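# Turn a loose object on the palm to the pictured orientation

## Task

The object sits loose on the upturned palm of the right hand. Using that hand alone (its wrist camera, the camera post and the arm's final link count as part of it), rotate the object within the hand until its orientation matches the two goal pictures. The attempt fails if the object contacts anything outside the hand or leaves it. To finish: keep the object still for a moment, resting on the palm or fingers and clear of the wrist, camera and post, with the palm facing straight up, and with no hand motor showing moving or overload or building up toward a shutdown (a motor dead from the very first reading is ignored). Then declare that you are done. The hand is opened at that point, and the result must still hold with it open: only resting on the open hand counts, nothing the robot alone is holding in place.

## Robot and tools

Robot: a single six-joint arm (shoulder pan, shoulder lift, elbow, wrist 1, wrist 2, wrist 3) carrying one right hand with sixteen motors: index, middle and ring fingers plus a thumb. There is only this one arm, so every motion argument is one list, not one per arm.

Scene frame: origin on the table top beneath the arm base, +z up, +y to the left when facing along +x. Results print the hand point position (m), its orientation as quaternion wxyz, velocities, joint positions and torques, wrist force/torque along the hand point axes (noisy, offset up to about 4 N, saturates near 50 N, may say no reading), and per-motor hand_goal, hand_measured, hand_current_ma and hand_state (moving, goal, blocked, overload). Hand target is where the controller is currently steering. A pose unreachable line means the clearance check altered or blocked a command.

Hand point frame: it sits in front of the palm where thumb tip meets index and middle tips. +z runs along straight fingers toward the tips, +x across the palm away from the thumb, +y out of the palm face (face at y = -0.062 m). Finger knuckles at z = -0.017 m; fingertips reach 0.139 m beyond. A mast on the palm side near the wrist (x +0.05 to +0.10, z -0.16 to -0.11, y up to +0.06) can collide with things. Rubber tip caps grip well; other surfaces are slippery. Palm up means hand point +y points along scene +z.

execute_actions(actions): a list of actions; each action is up to 15 rows, one row per 1/30 s step, the last row repeated to fill 15 steps (0.5 s). A row is 24 numbers, each in [-1, 1]: dx, dy, dz, rx, ry, rz, then the sixteen hand numbers, then current_limit, then speed. The first six are an offset, not a pose: a target relative to the hand point pose measured when the action began (for the call's first action, the last pose reported), expressed in hand point axes. Every row refers to that same start, not to the previous row. Scale: 1.0 equals 0.6 m for dx dy dz and 180 degrees for the rotation vector rx ry rz. Each step is clipped to 100 mm and 16 degrees from the measured pose, and motion lags commands by about 0.17 s. An empty list just returns state and images.

Hand numbers, in this fixed order: index_mcp, index_abd, index_pip, index_dip, middle_mcp, middle_abd, middle_pip, middle_dip, ring_mcp, ring_abd, ring_pip, ring_dip, thumb_cmc, thumb_axl, thumb_mcp, thumb_ipl. These are absolute goal angles scaled linearly between each hinge's stops (degrees at +1, at -1; straight value): finger _mcp (-18, +128; +0.75), _abd (-60, +60; 0.00), _pip (-29, +108; +0.58), _dip (-21, +117; +0.70). Moving toward -1 curls the finger toward the palm; _abd toward -1 swings the finger away from the thumb. thumb_cmc (-20, +120; +0.71) toward -1 brings the thumb from beside the palm to in front of it; thumb_axl (-27, +140; +0.68) rolls it; thumb_mcp (-69, +109; +0.23) and thumb_ipl (-77, +108; +0.17) bend it. current_limit maps -1..+1 to 0..550 mA (floor 11 mA); speed sets set-point slew as (speed+1)/2 of 5.9 rad/s. Initial values: current_limit +0.4, speed -0.6; the latest values persist.

move(target, speed, stop_force, blocking): target is one 24-number row as above, its offset taken from the pose in the latest result showing one; the hand numbers are sent at the start. speed in m/s, 0.002 to 0.5 (default 0.25; rotation up to twice that in rad/s). stop_force in N, 9 to 40, optional: ends the path when push against motion rises by that much; use only at slow speed and without rotation, and omit it when backing off a contact. blocking=false returns after 0.5 s; poll with wait(0) or brake with stop(). The move: line reports the ending (done, off_target, moving, held, contact, fault) and limits (paced, held).

wait(seconds 0 to 10) lets the scene run on the current command. stop() brakes a running move. zoom_image(camera, region [x0,y0,x1,y1] pixels, at most 504 square) enlarges cam_high (504x504), cam_low (504x504) or cam_wrist (616x616, fisheye). show_instructions shows the goal pictures. read_manual returns licence text. finished_scene(scene) ends the scene and declares done.

Gripping: a finger presses only while its goal lies past the object surface. Repeating hand_goal keeps a grip; repeating hand_measured relaxes it. Current at or above 495 mA accumulates seconds; 5 s triggers a 10 s shutdown (overload). Avoid pressing fingers hard for long.

Avoid: dropping the object or letting it touch the table or arm beyond the last link; knocking anything off the table; fast contact. Faults: joint load limits (130 N m for the big joints, 24.3 N m for the wrists) or 150 N outside force stop the arm for 10 s and drop the rest of the call; hand commands sent during a stop are lost. Motors overheating (85 C) brake the arm. Random small pushes may nudge the loose object. Smooth, low-effort motion is preferred.

Each tool is called after "Request:" as name(argument=value, ...), one argument or row to a line, values as JSON.

Reference images:

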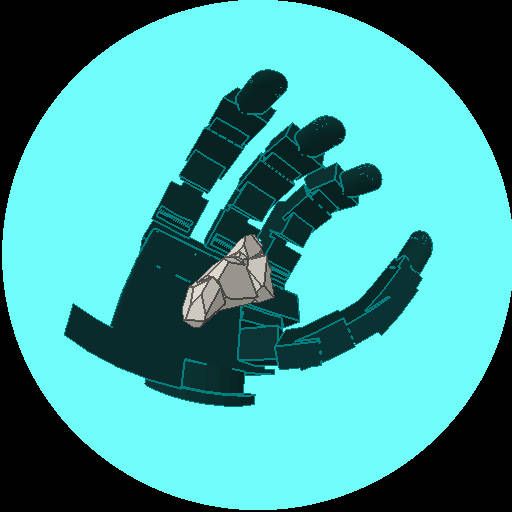

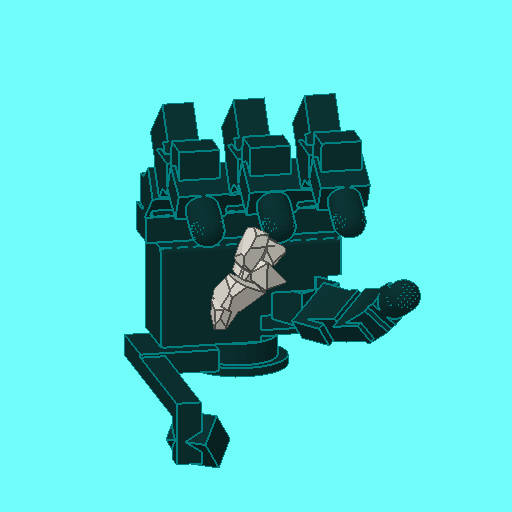

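## Session

Request:
execute_actions(
  actions=[],
)

Scene clock: 0.00 s.
end_effector_position=(+0.6136, +0.0569, +0.5017) hand_goal=(+0.046, +0.000, -0.008, +0.280, +0.046, +0.000, -0.008, +0.280, +0.046, +0.000, -0.008, +0.280, -0.104, +0.266, +0.032, -0.018) hand_measured=(+0.062, +0.000, -0.006, +0.282, +0.060, +0.000, -0.006, +0.282, +0.060, +0.000, -0.006, +0.282, -0.092, +0.270, +0.034, -0.016) hand_current_ma=(+84, +0, +13, +12, +80, +0, +13, +13, +80, +0, +13, +12, +67, +25, +13, +11) hand_state=(goal, goal, goal, goal, goal, goal, goal, goal, goal, goal, goal, goal, goal, goal, goal, goal) hand_current_limit=0.40 hand_speed=-0.60 end_effector_quat_wxyz=(+0.497, +0.465, +0.517, +0.519) end_effector_velocity=(-0.000, -0.000, +0.000) end_effector_angular_velocity=(+0.000, -0.000, -0.001)
Joint positions: [-0.144 -1.164  2.187 -4.191 -1.305 -0.023]
Joint velocities: [ 0.    -0.     0.    -0.    -0.001  0.   ]
Joint torques (N m, as the arm reports them, + toward a larger angle): no reading
Wrist force (N, on the end effector, along its own x y z axes, offset not removed): no reading
Wrist torque (N m, same axes, about the end effector's origin, offset not removed): no reading
Hand target: +0.614, +0.057, +0.502; +0.497, +0.465, +0.517, +0.519

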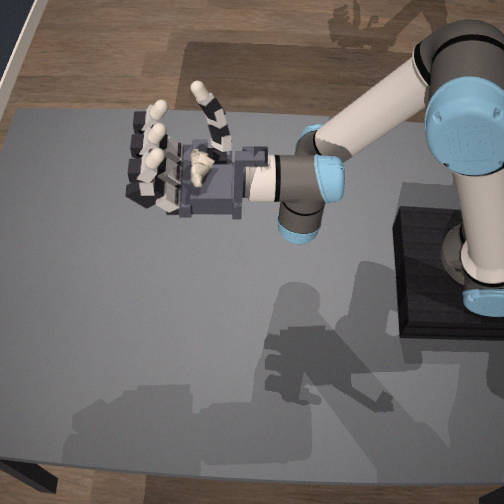

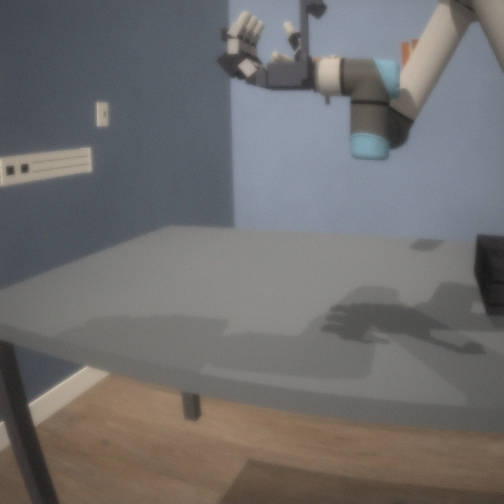

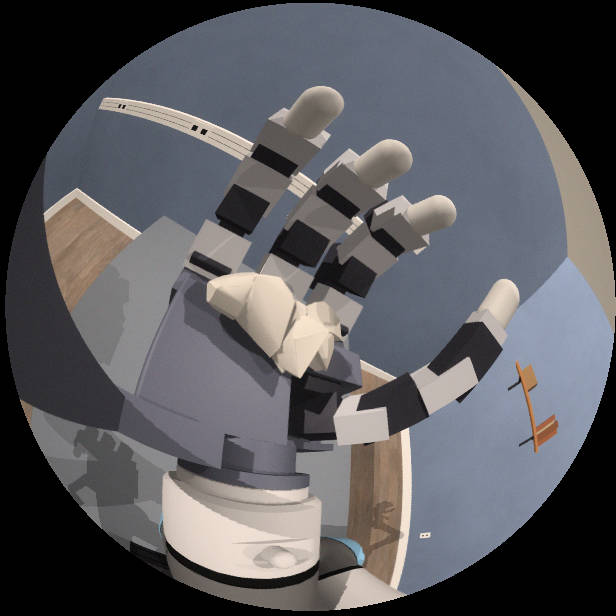

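Request:
zoom_image(
  camera="cam_wrist",
  region=[140, 220, 400, 460],
)

Request:
zoom_image(
  camera="cam_high",
  region=[120, 80, 280, 240],
)

Region (140, 220, 400, 460) of cam_wrist's 616x616 image, scaled by 1.938, with more detail than that image has; it fills the top 465 rows of this view, and the rest is white.

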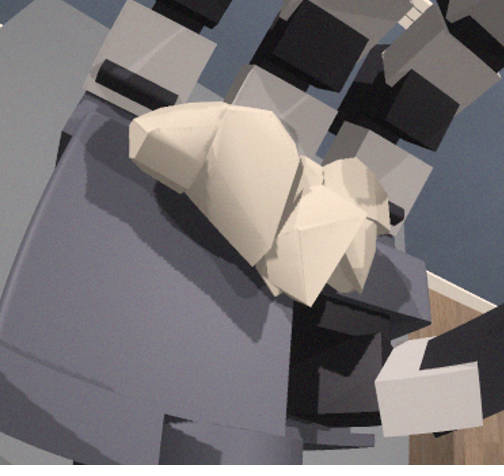

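Region (120, 80, 280, 240) of cam_high's 504x504 image, scaled by 3.150, with more detail than that image has.

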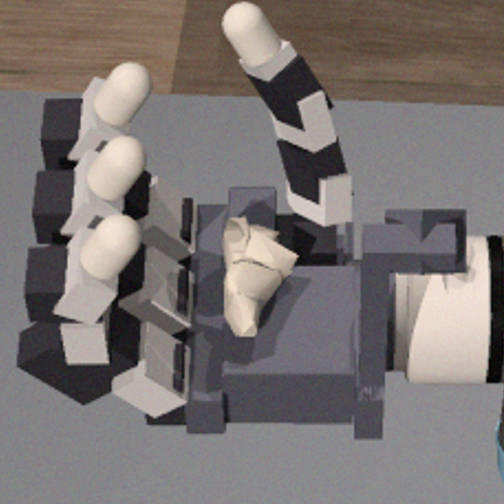

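Request:
move(
  target=[0,0,0,0,0,0,0.046,0,0,0.28,-0.7,0,0.3,0.5,-0.7,0,0.3,0.5,-0.104,0.266,0.032,-0.018,0.4,-0.7],
)

Scene clock: 19.73 s.
end_effector_position=(+0.6136, +0.0569, +0.5017) hand_goal=(+0.046, +0.000, +0.000, +0.280, -0.700, +0.000, +0.300, +0.500, -0.700, +0.000, +0.300, +0.500, -0.104, +0.266, +0.032, -0.018) hand_measured=(+0.062, +0.000, -0.002, +0.282, -0.702, +0.000, +0.296, +0.496, -0.700, +0.000, +0.296, +0.498, -0.092, +0.270, +0.034, -0.016) hand_current_ma=(+84, +0, -14, +12, -6, +0, -17, -17, -6, +0, -17, -16, +67, +25, +13, +11) hand_state=(goal, goal, goal, goal, goal, goal, goal, goal, goal, goal, goal, goal, goal, goal, goal, goal) hand_current_limit=0.40 hand_speed=-0.70 end_effector_quat_wxyz=(+0.497, +0.465, +0.517, +0.519) end_effector_velocity=(+0.001, -0.000, -0.002) end_effector_angular_velocity=(+0.001, +0.005, -0.000)
Joint positions: [-0.144 -1.164  2.187 -4.191 -1.305 -0.023]
Joint velocities: [-0.     0.002  0.001  0.002  0.     0.   ]
Joint torques (N m, as the arm reports them, + toward a larger angle): [  8.68 -28.71  -4.31  -3.02  -1.95  -1.97]
Wrist force (N, on the end effector, along its own x y z axes, offset not removed): [-0.6 0.8 -0.3]
Wrist torque (N m, same axes, about the end effector's origin, offset not removed): [-0.20 0.03 -0.17]
Hand target: +0.614, +0.057, +0.502; +0.497, +0.465, +0.517, +0.519
Off the commanded pose: 0.000 m, 0 deg.
move: done

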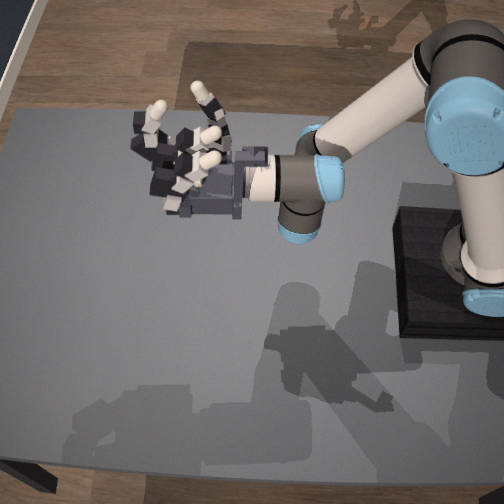

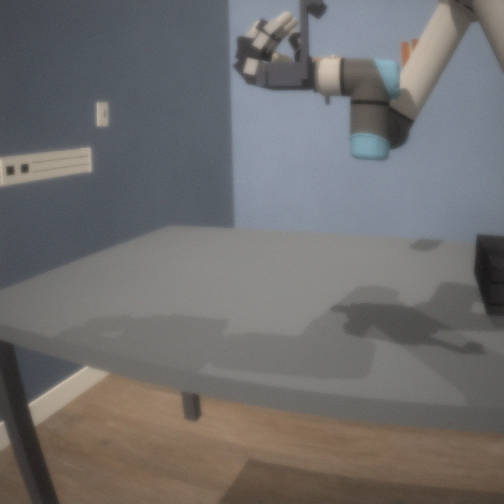

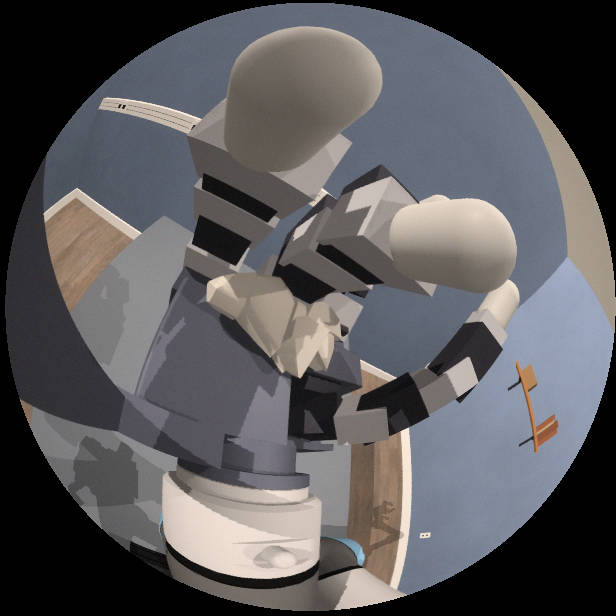

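Request:
move(
  target=[0,0,0,0,0,0,0.046,0,0,0.28,0.8,0.4,-0.2,0,0.5,0,0,0.28,-0.104,0.266,0.032,-0.018,0.4,-0.5],
)

Request:
move(
  target=[0,0,0,0,0,0,0.046,0,0,0.28,0.8,0.4,-1,-0.46,0.5,0,0,0.28,-0.104,0.266,0.032,-0.018,0.4,-0.6],
)

Request:
move(
  target=[0,0,0,0,0,0,0.046,0,0,0.28,0.3,0.4,-1,-0.3,0.5,0,0,0.28,-0.104,0.266,0.032,-0.018,0.4,-0.8],
)

Scene clock: 33.37 s.
end_effector_position=(+0.6136, +0.0569, +0.5017) hand_goal=(+0.046, +0.000, +0.000, +0.280, +0.800, +0.400, -0.200, +0.000, +0.500, +0.000, +0.000, +0.280, -0.104, +0.266, +0.032, -0.018) hand_measured=(+0.088, +0.006, +0.014, +0.282, -0.136, +0.400, -0.216, +0.002, +0.508, +0.000, +0.002, +0.282, -0.092, +0.270, +0.034, -0.016) hand_current_ma=(+229, +24, +75, +10, -385, +2, -85, +12, +43, +0, +5, +11, +67, +25, +13, +11) hand_state=(blocked, goal, goal, goal, blocked, goal, goal, goal, goal, goal, goal, goal, goal, goal, goal, goal) hand_current_limit=0.40 hand_speed=-0.50 end_effector_quat_wxyz=(+0.497, +0.465, +0.517, +0.519) end_effector_velocity=(+0.000, +0.000, -0.001) end_effector_angular_velocity=(+0.000, +0.002, -0.000)
Joint positions: [-0.144 -1.164  2.187 -4.191 -1.305 -0.023]
Joint velocities: [ 0.     0.001  0.001  0.    -0.001 -0.   ]
Joint torques (N m, as the arm reports them, + toward a larger angle): [  0.3  -31.08  -3.09  -0.54  -1.89  -2.02]
Wrist force (N, on the end effector, along its own x y z axes, offset not removed): [-1.4 0.1 1.3]
Wrist torque (N m, same axes, about the end effector's origin, offset not removed): [-0.28 0.05 -0.21]
Hand target: +0.614, +0.057, +0.502; +0.497, +0.465, +0.517, +0.519
Off the commanded pose: 0.000 m, 0 deg.
move: done

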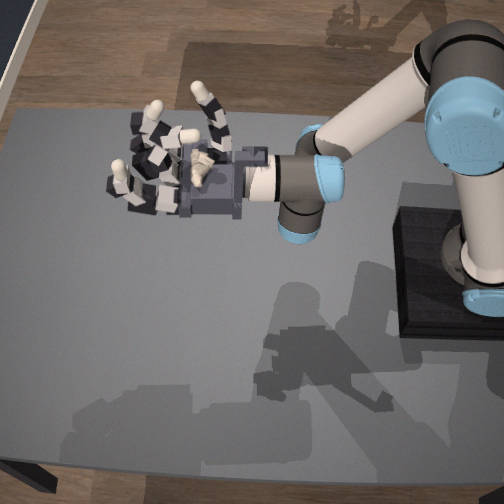

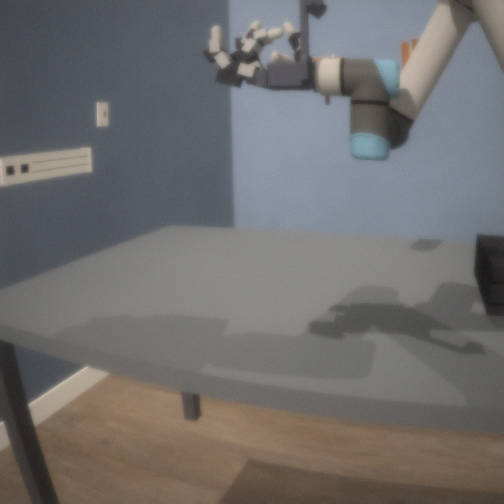

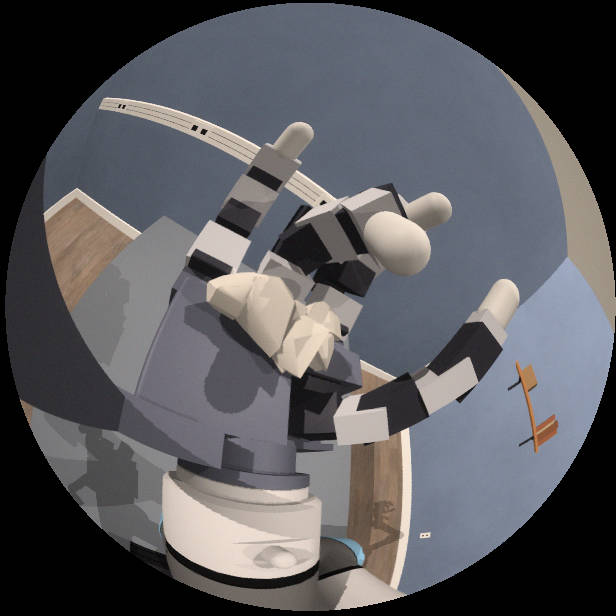

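Scene clock: 34.83 s.
end_effector_position=(+0.6136, +0.0569, +0.5017) hand_goal=(+0.046, +0.000, +0.000, +0.280, +0.800, +0.400, -1.000, -0.460, +0.500, +0.000, +0.000, +0.280, -0.104, +0.266, +0.032, -0.018) hand_measured=(+0.062, +0.002, +0.002, +0.282, +0.806, +0.400, -1.000, -0.458, +0.508, +0.000, +0.002, +0.282, -0.092, +0.270, +0.034, -0.016) hand_current_ma=(+86, +13, +14, +5, +29, +0, +5, +12, +43, +0, +5, +11, +67, +25, +13, +11) hand_state=(goal, goal, goal, goal, goal, goal, goal, goal, goal, goal, goal, goal, goal, goal, goal, goal) hand_current_limit=0.40 hand_speed=-0.60 end_effector_quat_wxyz=(+0.497, +0.465, +0.517, +0.519) end_effector_velocity=(+0.000, -0.000, -0.001) end_effector_angular_velocity=(+0.000, +0.001, +0.000)
Joint positions: [-0.144 -1.164  2.187 -4.191 -1.305 -0.023]
Joint velocities: [-0.     0.001  0.001 -0.     0.     0.   ]
Joint torques (N m, as the arm reports them, + toward a larger angle): [  2.19 -30.72  -5.61  -0.55  -1.91  -1.86]
Wrist force (N, on the end effector, along its own x y z axes, offset not removed): [0.6 1.3 -2.6]
Wrist torque (N m, same axes, about the end effector's origin, offset not removed): [0.21 -0.08 0.02]
Hand target: +0.614, +0.057, +0.502; +0.497, +0.465, +0.517, +0.519
Off the commanded pose: 0.000 m, 0 deg.
move: done

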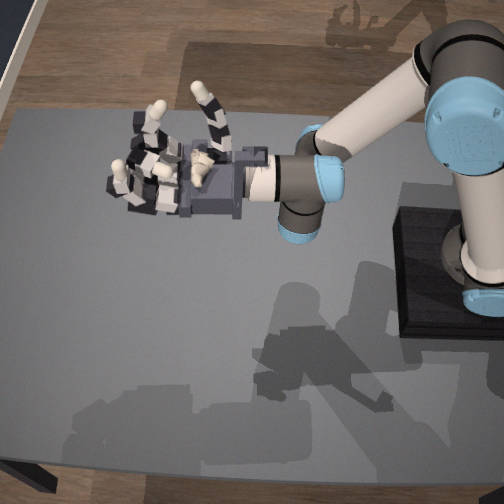

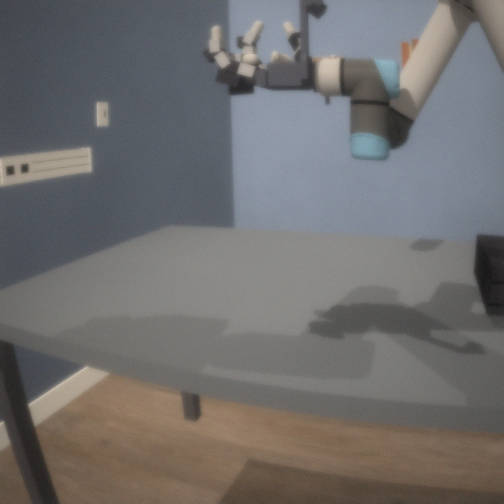

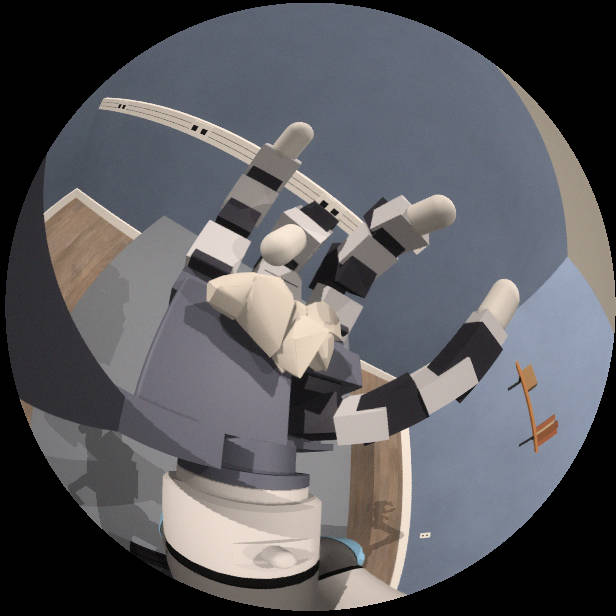

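Scene clock: 36.20 s.
end_effector_position=(+0.6136, +0.0569, +0.5017) hand_goal=(+0.046, +0.000, +0.000, +0.280, +0.300, +0.400, -1.000, -0.300, +0.500, +0.000, +0.000, +0.280, -0.104, +0.266, +0.032, -0.018) hand_measured=(+0.062, +0.002, +0.002, +0.282, +0.314, +0.400, -1.000, -0.304, +0.508, +0.000, +0.002, +0.282, -0.092, +0.270, +0.034, -0.016) hand_current_ma=(+86, +13, +14, +5, +77, +0, +2, -21, +43, +0, +5, +11, +67, +25, +13, +11) hand_state=(goal, goal, goal, goal, goal, goal, goal, goal, goal, goal, goal, goal, goal, goal, goal, goal) hand_current_limit=0.40 hand_speed=-0.80 end_effector_quat_wxyz=(+0.497, +0.465, +0.517, +0.519) end_effector_velocity=(-0.000, -0.000, +0.000) end_effector_angular_velocity=(-0.000, -0.001, -0.001)
Joint positions: [-0.144 -1.164  2.187 -4.191 -1.305 -0.023]
Joint velocities: [-0.001 -0.001  0.     0.    -0.    -0.   ]
Joint torques (N m, as the arm reports them, + toward a larger angle): [  0.84 -30.42  -4.54  -0.63  -1.53  -2.48]
Wrist force (N, on the end effector, along its own x y z axes, offset not removed): [-0.5 2.0 1.3]
Wrist torque (N m, same axes, about the end effector's origin, offset not removed): [-0.02 -0.03 -0.03]
Hand target: +0.614, +0.057, +0.502; +0.497, +0.465, +0.517, +0.519
Off the commanded pose: 0.000 m, 0 deg.
move: done

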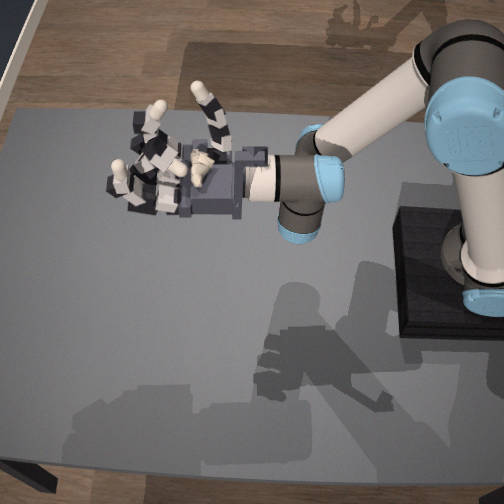

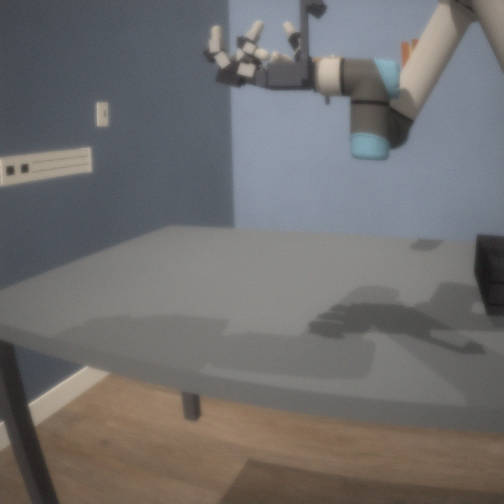

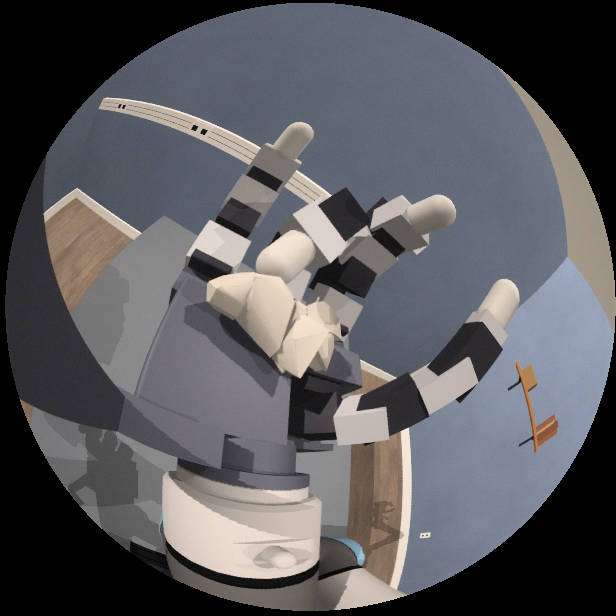

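Request:
move(
  target=[0,0,0,0,0,0,0.046,0.3,0,0.28,-0.07,0.6,-1,-0.05,0.5,0,0,0.28,-0.104,0.266,0.032,-0.018,0.4,-0.85],
)

Request:
move(
  target=[0,0,0,0,0,0,0.046,0.3,0,0.28,-0.35,0.6,-1,0.2,0.5,0,0,0.28,-0.104,0.266,0.032,-0.018,0.4,-0.85],
)

Scene clock: 46.33 s.
end_effector_position=(+0.6136, +0.0569, +0.5017) hand_goal=(+0.046, +0.300, +0.000, +0.280, -0.070, +0.600, -1.000, -0.050, +0.500, +0.000, +0.000, +0.280, -0.104, +0.266, +0.032, -0.018) hand_measured=(+0.062, +0.298, +0.002, +0.282, -0.060, +0.598, -1.000, -0.054, +0.508, +0.000, +0.002, +0.282, -0.092, +0.270, +0.034, -0.016) hand_current_ma=(+85, -9, +14, +5, +51, -9, +1, -18, +43, +0, +5, +11, +67, +25, +13, +11) hand_state=(goal, goal, goal, goal, goal, goal, goal, goal, goal, goal, goal, goal, goal, goal, goal, goal) hand_current_limit=0.40 hand_speed=-0.85 end_effector_quat_wxyz=(+0.497, +0.465, +0.517, +0.519) end_effector_velocity=(+0.000, -0.000, -0.000) end_effector_angular_velocity=(+0.000, +0.002, -0.000)
Joint positions: [-0.144 -1.164  2.187 -4.191 -1.305 -0.023]
Joint velocities: [ 0.    -0.     0.001  0.001 -0.    -0.   ]
Joint torques (N m, as the arm reports them, + toward a larger angle): [  3.18 -30.97  -4.35  -0.46  -2.03  -2.  ]
Wrist force (N, on the end effector, along its own x y z axes, offset not removed): [-0.9 -0.2 -1.7]
Wrist torque (N m, same axes, about the end effector's origin, offset not removed): [-0.02 0.16 -0.17]
Hand target: +0.614, +0.057, +0.502; +0.497, +0.465, +0.517, +0.519
Off the commanded pose: 0.000 m, 0 deg.
move: done

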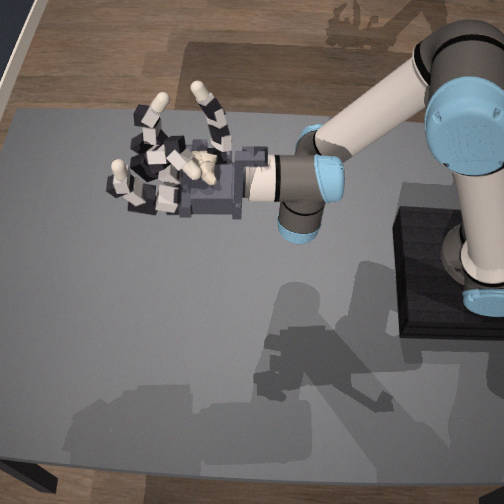

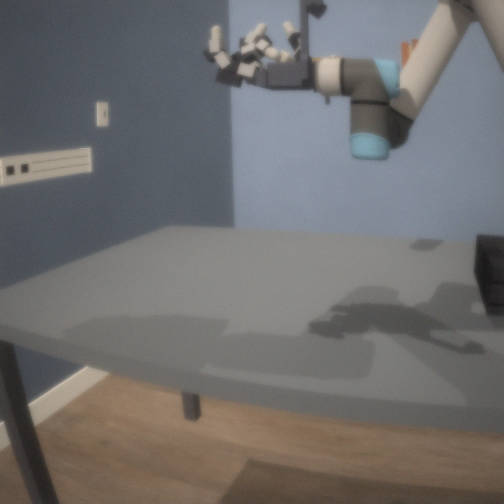

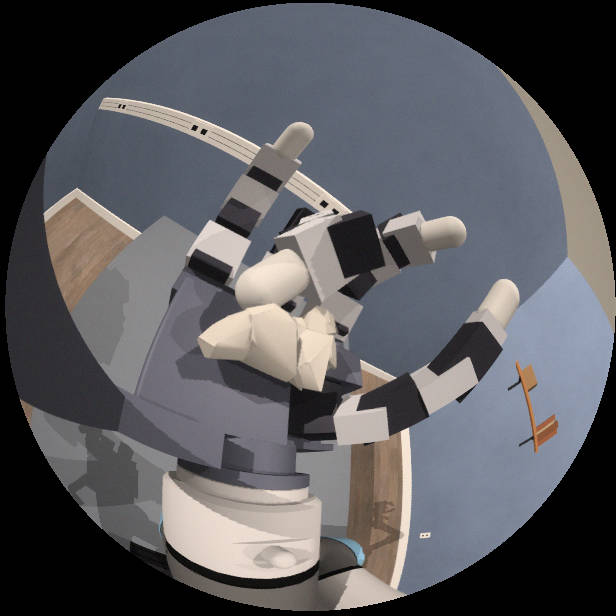

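Scene clock: 47.37 s.
end_effector_position=(+0.6136, +0.0569, +0.5017) hand_goal=(+0.046, +0.300, +0.000, +0.280, -0.350, +0.600, -1.000, +0.200, +0.500, +0.000, +0.000, +0.280, -0.104, +0.266, +0.032, -0.018) hand_measured=(+0.062, +0.298, +0.002, +0.282, -0.334, +0.600, -1.000, +0.196, +0.508, +0.000, +0.002, +0.282, -0.092, +0.270, +0.034, -0.016) hand_current_ma=(+85, -9, +14, +5, +82, -3, +1, -19, +43, +0, +5, +11, +67, +25, +13, +11) hand_state=(goal, goal, goal, goal, goal, goal, goal, goal, goal, goal, goal, goal, goal, goal, goal, goal) hand_current_limit=0.40 hand_speed=-0.85 end_effector_quat_wxyz=(+0.497, +0.465, +0.517, +0.519) end_effector_velocity=(-0.001, +0.000, +0.000) end_effector_angular_velocity=(-0.000, -0.002, -0.001)
Joint positions: [-0.144 -1.164  2.187 -4.191 -1.305 -0.023]
Joint velocities: [ 0.    -0.001  0.001 -0.002 -0.001  0.   ]
Joint torques (N m, as the arm reports them, + toward a larger angle): [  1.1  -29.43  -4.83  -0.56  -1.8   -2.24]
Wrist force (N, on the end effector, along its own x y z axes, offset not removed): [0.6 0.9 -1.1]
Wrist torque (N m, same axes, about the end effector's origin, offset not removed): [-0.03 -0.06 -0.05]
Hand target: +0.614, +0.057, +0.502; +0.497, +0.465, +0.517, +0.519
Off the commanded pose: 0.000 m, 0 deg.
move: done

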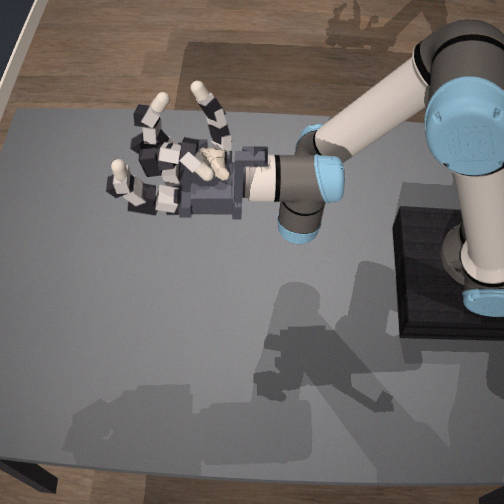

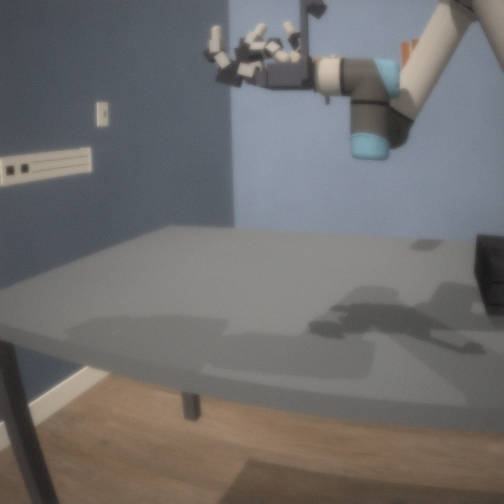

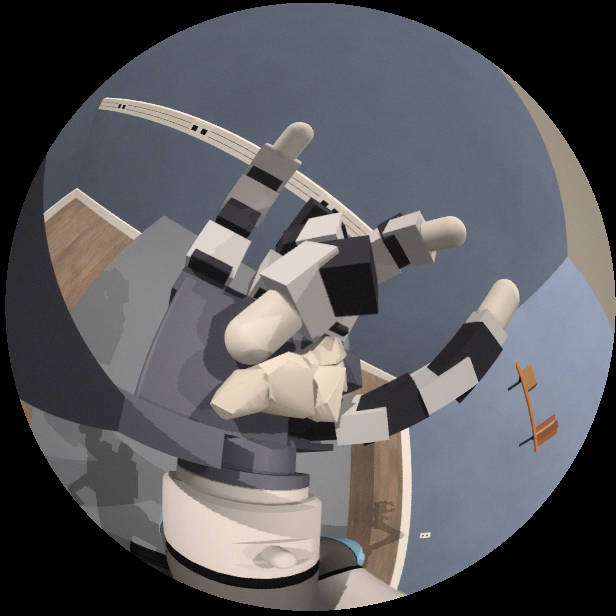

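Request:
move(
  target=[0,0,0,0,0,0,0.046,0.3,0,0.28,0.3,0.6,-1,0,0.5,0,0,0.28,-0.104,0.266,0.032,-0.018,0.4,-0.7],
)

Request:
move(
  target=[0,0,0,0,0,0,0.046,0.3,0,0.28,0.3,0,-0.3,0,0.1,0,0,0.28,-0.75,0.266,0.032,-0.018,0.4,-0.8],
)

Scene clock: 54.53 s.
end_effector_position=(+0.6136, +0.0569, +0.5017) hand_goal=(+0.046, +0.300, +0.000, +0.280, +0.300, +0.600, -1.000, +0.000, +0.500, +0.000, +0.000, +0.280, -0.104, +0.266, +0.032, -0.018) hand_measured=(+0.062, +0.298, +0.002, +0.282, +0.302, +0.600, -1.000, +0.002, +0.508, +0.000, +0.002, +0.282, -0.092, +0.270, +0.034, -0.016) hand_current_ma=(+84, -9, +14, +5, +16, -3, +1, +12, +43, +0, +5, +11, +67, +25, +13, +11) hand_state=(goal, goal, goal, goal, goal, goal, goal, goal, goal, goal, goal, goal, goal, goal, goal, goal) hand_current_limit=0.40 hand_speed=-0.70 end_effector_quat_wxyz=(+0.497, +0.465, +0.517, +0.519) end_effector_velocity=(+0.000, -0.000, -0.000) end_effector_angular_velocity=(-0.000, +0.001, -0.001)
Joint positions: [-0.144 -1.164  2.187 -4.191 -1.305 -0.023]
Joint velocities: [-0.     0.     0.     0.001 -0.001 -0.   ]
Joint torques (N m, as the arm reports them, + toward a larger angle): [  1.81 -30.85  -4.18  -0.42  -1.88  -2.09]
Wrist force (N, on the end effector, along its own x y z axes, offset not removed): [-1.1 0.7 2.0]
Wrist torque (N m, same axes, about the end effector's origin, offset not removed): [-0.32 0.08 -0.13]
Hand target: +0.614, +0.057, +0.502; +0.497, +0.465, +0.517, +0.519
Off the commanded pose: 0.000 m, 0 deg.
move: done

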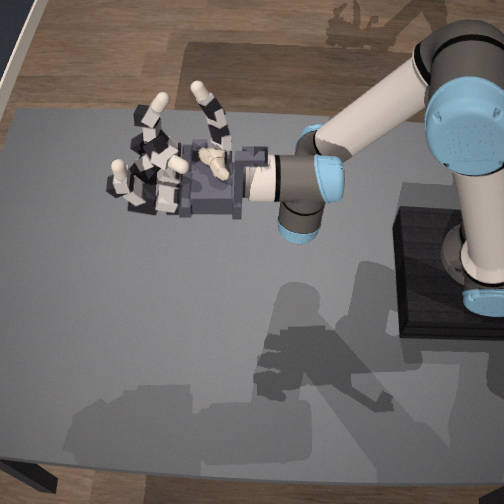

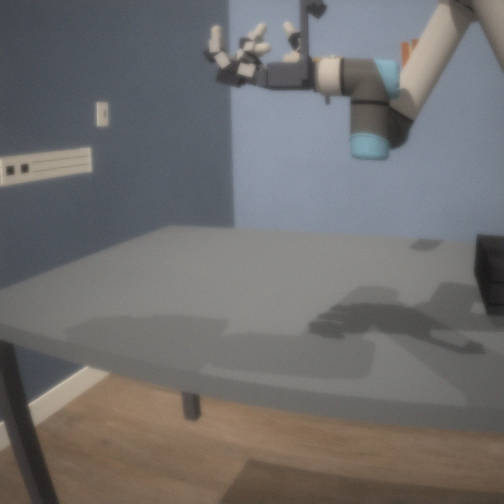

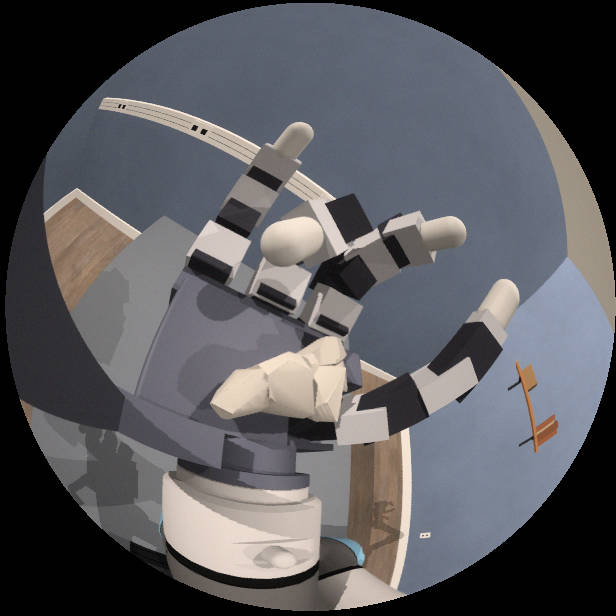

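Scene clock: 56.23 s.
end_effector_position=(+0.6136, +0.0569, +0.5017) hand_goal=(+0.046, +0.300, +0.000, +0.280, +0.300, +0.000, -0.300, +0.000, +0.100, +0.000, +0.000, +0.280, -0.750, +0.266, +0.032, -0.018) hand_measured=(+0.062, +0.298, +0.002, +0.282, +0.306, +0.002, -0.304, +0.002, +0.114, +0.000, +0.000, +0.282, -0.750, +0.268, +0.032, -0.018) hand_current_ma=(+84, -9, +14, +5, +27, +14, -18, +12, +88, +0, +5, +11, -4, +10, -5, +7) hand_state=(goal, goal, goal, goal, goal, goal, goal, goal, goal, goal, goal, goal, goal, goal, goal, goal) hand_current_limit=0.40 hand_speed=-0.80 end_effector_quat_wxyz=(+0.497, +0.465, +0.517, +0.519) end_effector_velocity=(-0.000, -0.000, -0.000) end_effector_angular_velocity=(-0.000, +0.001, -0.001)
Joint positions: [-0.144 -1.164  2.187 -4.191 -1.305 -0.023]
Joint velocities: [-0.001 -0.     0.001  0.001 -0.    -0.   ]
Joint torques (N m, as the arm reports them, + toward a larger angle): [  2.5  -29.4   -4.65  -0.35  -2.03  -2.38]
Wrist force (N, on the end effector, along its own x y z axes, offset not removed): [0.2 -1.0 -0.7]
Wrist torque (N m, same axes, about the end effector's origin, offset not removed): [-0.31 0.08 -0.11]
Hand target: +0.614, +0.057, +0.502; +0.497, +0.465, +0.517, +0.519
Off the commanded pose: 0.000 m, 0 deg.
move: done

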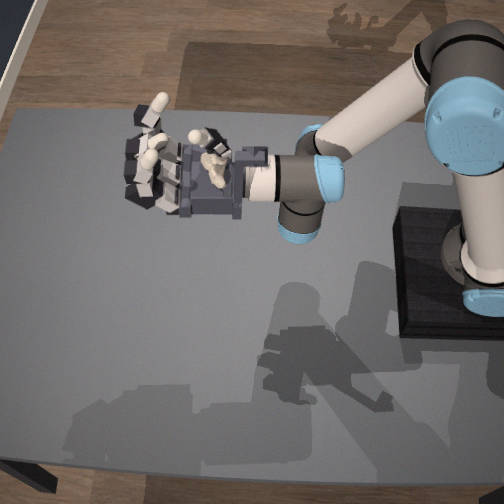

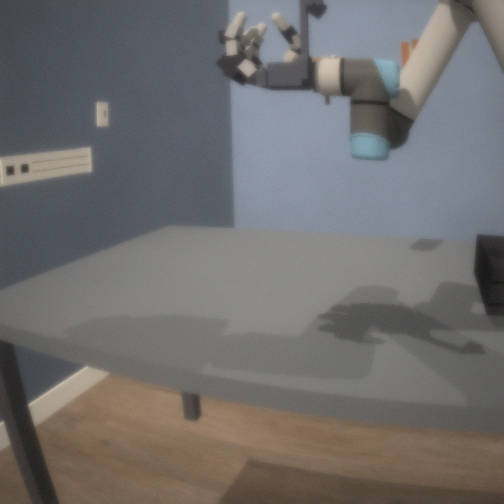

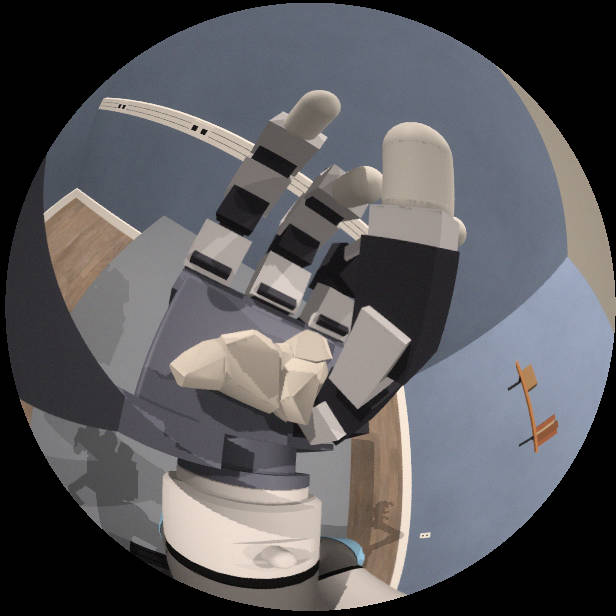

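Request:
move(
  target=[0,0,0,0,0,0,0.046,0,0,0.28,0.1,0,0,0.28,0.4,-0.4,-1,-0.3,-0.75,0.266,0.032,-0.018,0.4,-0.5],
)

Request:
move(
  target=[0,0,0,0,0,0,0.046,0,0,0.28,0.1,0,0,0.28,-0.25,-0.4,-1,0.1,-0.6,0.266,0.032,-0.018,0.4,-0.8],
)

Request:
move(
  target=[0,0,0,0.1,0,0,0.046,0,0,0.28,0.1,0,0,0.28,-0.25,-0.4,-1,0.1,-0.6,0.266,0.032,-0.018,0.4,-0.8],
  speed=0.1,
)

Scene clock: 72.30 s.
end_effector_position=(+0.6136, +0.0569, +0.5017) hand_goal=(+0.046, +0.000, +0.000, +0.280, +0.100, +0.000, +0.000, +0.280, +0.400, -0.400, -1.000, -0.300, -0.750, +0.266, +0.032, -0.018) hand_measured=(+0.062, +0.002, +0.002, +0.282, +0.116, +0.002, -0.002, +0.276, +0.404, -0.398, -1.000, -0.298, -0.750, +0.268, +0.032, -0.018) hand_current_ma=(+84, +13, +14, +5, +90, +13, -14, -19, +29, +12, +3, +11, -4, +10, -5, +7) hand_state=(goal, goal, goal, goal, goal, goal, goal, goal, goal, goal, goal, goal, goal, goal, goal, goal) hand_current_limit=0.40 hand_speed=-0.50 end_effector_quat_wxyz=(+0.497, +0.465, +0.517, +0.519) end_effector_velocity=(+0.001, -0.000, -0.001) end_effector_angular_velocity=(+0.001, +0.001, -0.000)
Joint positions: [-0.144 -1.164  2.187 -4.191 -1.305 -0.023]
Joint velocities: [-0.     0.001 -0.001  0.001  0.     0.   ]
Joint torques (N m, as the arm reports them, + toward a larger angle): [  1.36 -29.28  -5.28  -0.33  -1.85  -1.7 ]
Wrist force (N, on the end effector, along its own x y z axes, offset not removed): [-2.5 0.6 -1.7]
Wrist torque (N m, same axes, about the end effector's origin, offset not removed): [0.03 0.31 -0.40]
Hand target: +0.614, +0.057, +0.502; +0.497, +0.465, +0.517, +0.519
Off the commanded pose: 0.000 m, 0 deg.
move: done

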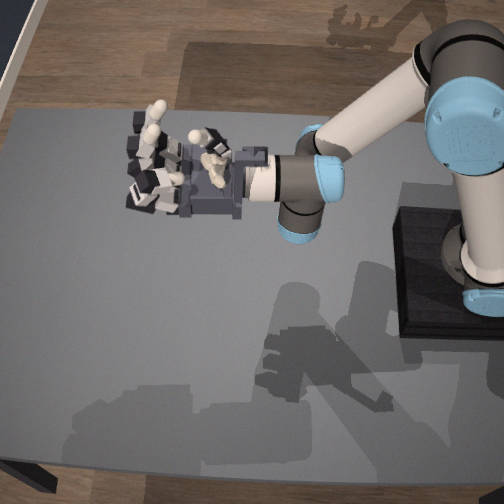

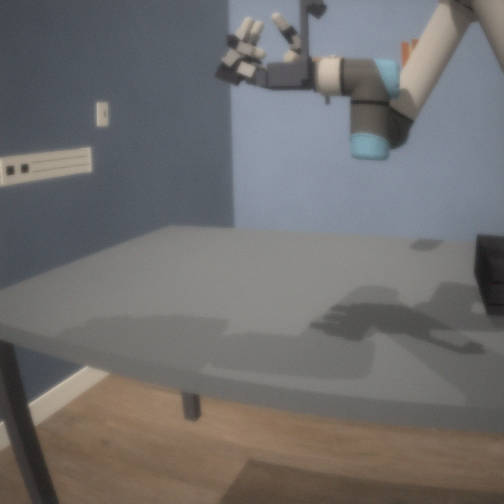

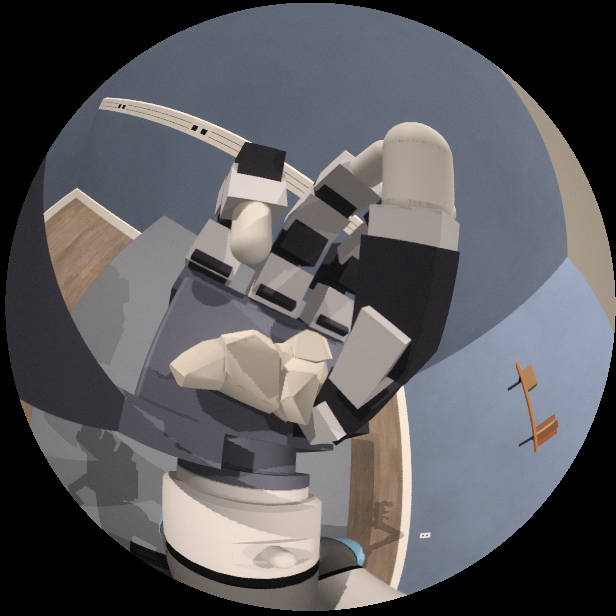

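Scene clock: 73.97 s.
end_effector_position=(+0.6136, +0.0569, +0.5017) hand_goal=(+0.046, +0.000, +0.000, +0.280, +0.100, +0.000, +0.000, +0.280, -0.250, -0.400, -1.000, +0.100, -0.600, +0.266, +0.032, -0.018) hand_measured=(+0.062, +0.002, +0.002, +0.282, +0.116, +0.002, -0.002, +0.276, -0.242, -0.398, -1.000, +0.096, -0.606, +0.268, +0.032, -0.018) hand_current_ma=(+84, +13, +14, +5, +89, +13, -14, -19, +53, +9, +1, -18, -34, +10, -6, +6) hand_state=(goal, goal, goal, goal, goal, goal, goal, goal, goal, goal, goal, goal, goal, goal, goal, goal) hand_current_limit=0.40 hand_speed=-0.80 end_effector_quat_wxyz=(+0.497, +0.465, +0.517, +0.519) end_effector_velocity=(-0.000, -0.000, +0.001) end_effector_angular_velocity=(-0.000, -0.002, -0.000)
Joint positions: [-0.144 -1.164  2.187 -4.191 -1.305 -0.023]
Joint velocities: [-0.    -0.001 -0.001 -0.    -0.     0.   ]
Joint torques (N m, as the arm reports them, + toward a larger angle): [  1.97 -26.92  -5.41  -0.47  -1.71  -2.14]
Wrist force (N, on the end effector, along its own x y z axes, offset not removed): [0.3 0.0 -2.9]
Wrist torque (N m, same axes, about the end effector's origin, offset not removed): [0.06 0.00 -0.09]
Hand target: +0.614, +0.057, +0.502; +0.497, +0.465, +0.517, +0.519
Off the commanded pose: 0.000 m, 0 deg.
move: done

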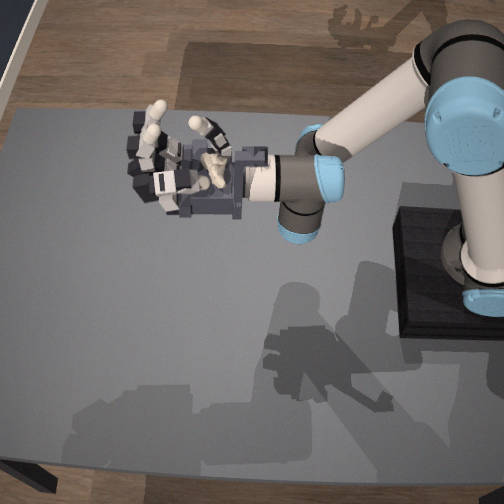

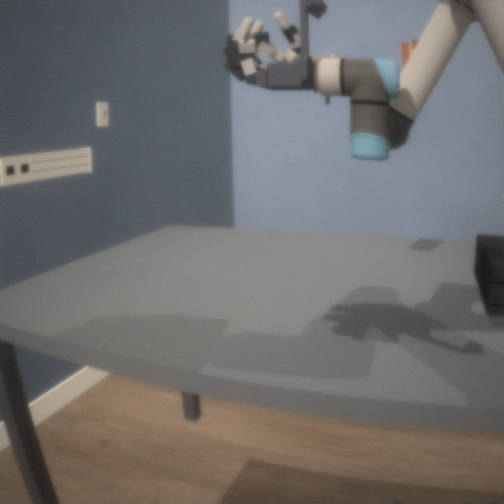

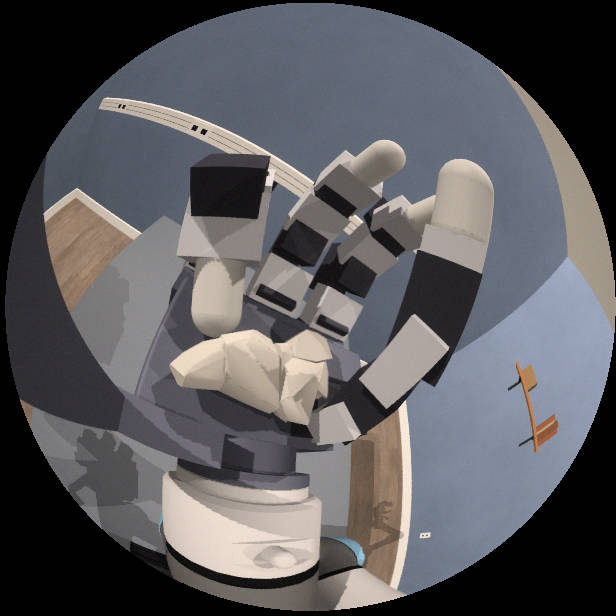

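Scene clock: 75.97 s.
end_effector_position=(+0.6135, +0.0569, +0.5016) hand_goal=(+0.046, +0.000, +0.000, +0.280, +0.100, +0.000, +0.000, +0.280, -0.250, -0.400, -1.000, +0.100, -0.600, +0.266, +0.032, -0.018) hand_measured=(+0.062, +0.002, +0.002, +0.282, +0.116, +0.002, -0.002, +0.276, -0.242, -0.398, -1.000, +0.096, -0.606, +0.268, +0.030, -0.018) hand_current_ma=(+84, +13, +13, +5, +89, +13, -8, -17, +53, +9, +1, -18, -34, +10, -10, +6) hand_state=(goal, goal, goal, goal, goal, goal, goal, goal, goal, goal, goal, goal, goal, goal, goal, goal) hand_current_limit=0.40 hand_speed=-0.80 end_effector_quat_wxyz=(+0.419, +0.537, +0.591, +0.432) end_effector_velocity=(+0.000, -0.000, +0.002) end_effector_angular_velocity=(-0.003, +0.011, -0.001)
Joint positions: [-0.15  -1.439  2.261 -3.667 -1.319 -0.108]
Joint velocities: [ 0.    -0.013 -0.003  0.028 -0.002 -0.005]
Joint torques (N m, as the arm reports them, + toward a larger angle): [  8.89 -38.76 -30.96  -0.64  -2.02  -2.87]
Wrist force (N, on the end effector, along its own x y z axes, offset not removed): [-1.4 -0.1 -2.1]
Wrist torque (N m, same axes, about the end effector's origin, offset not removed): [0.03 0.30 -0.24]
Hand target: +0.614, +0.057, +0.502; +0.419, +0.537, +0.592, +0.431
Off the commanded pose: 0.000 m, 0 deg.
move: done

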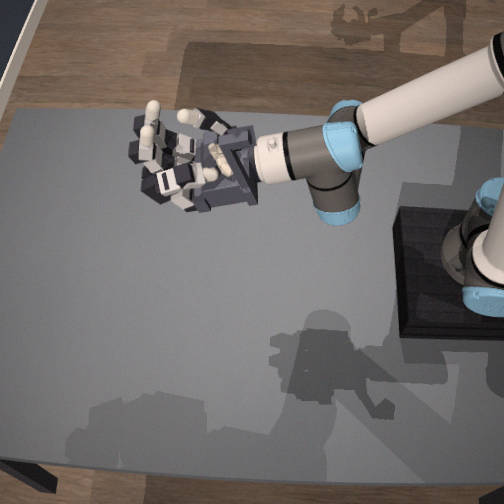

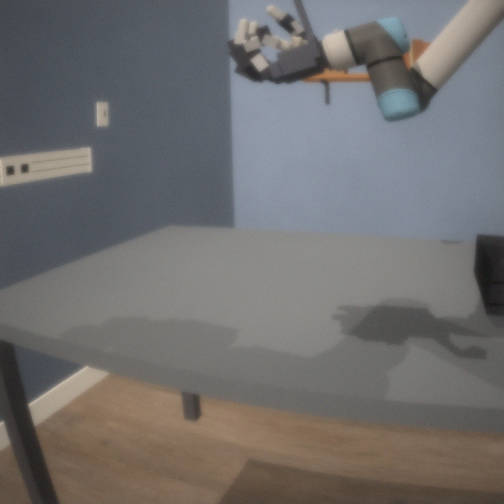

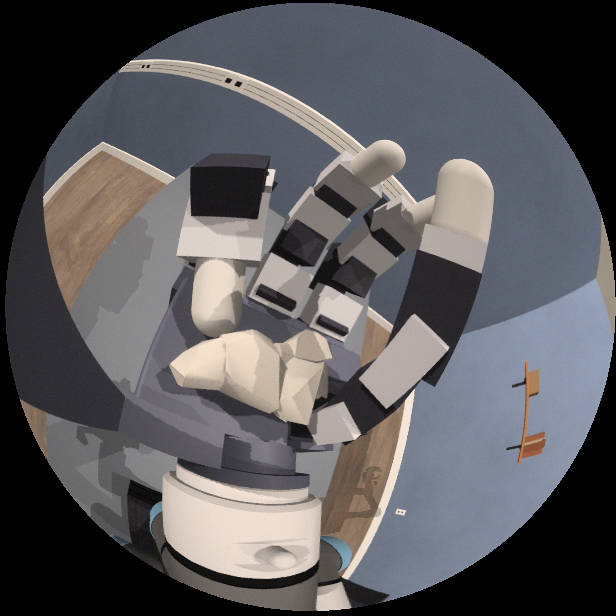

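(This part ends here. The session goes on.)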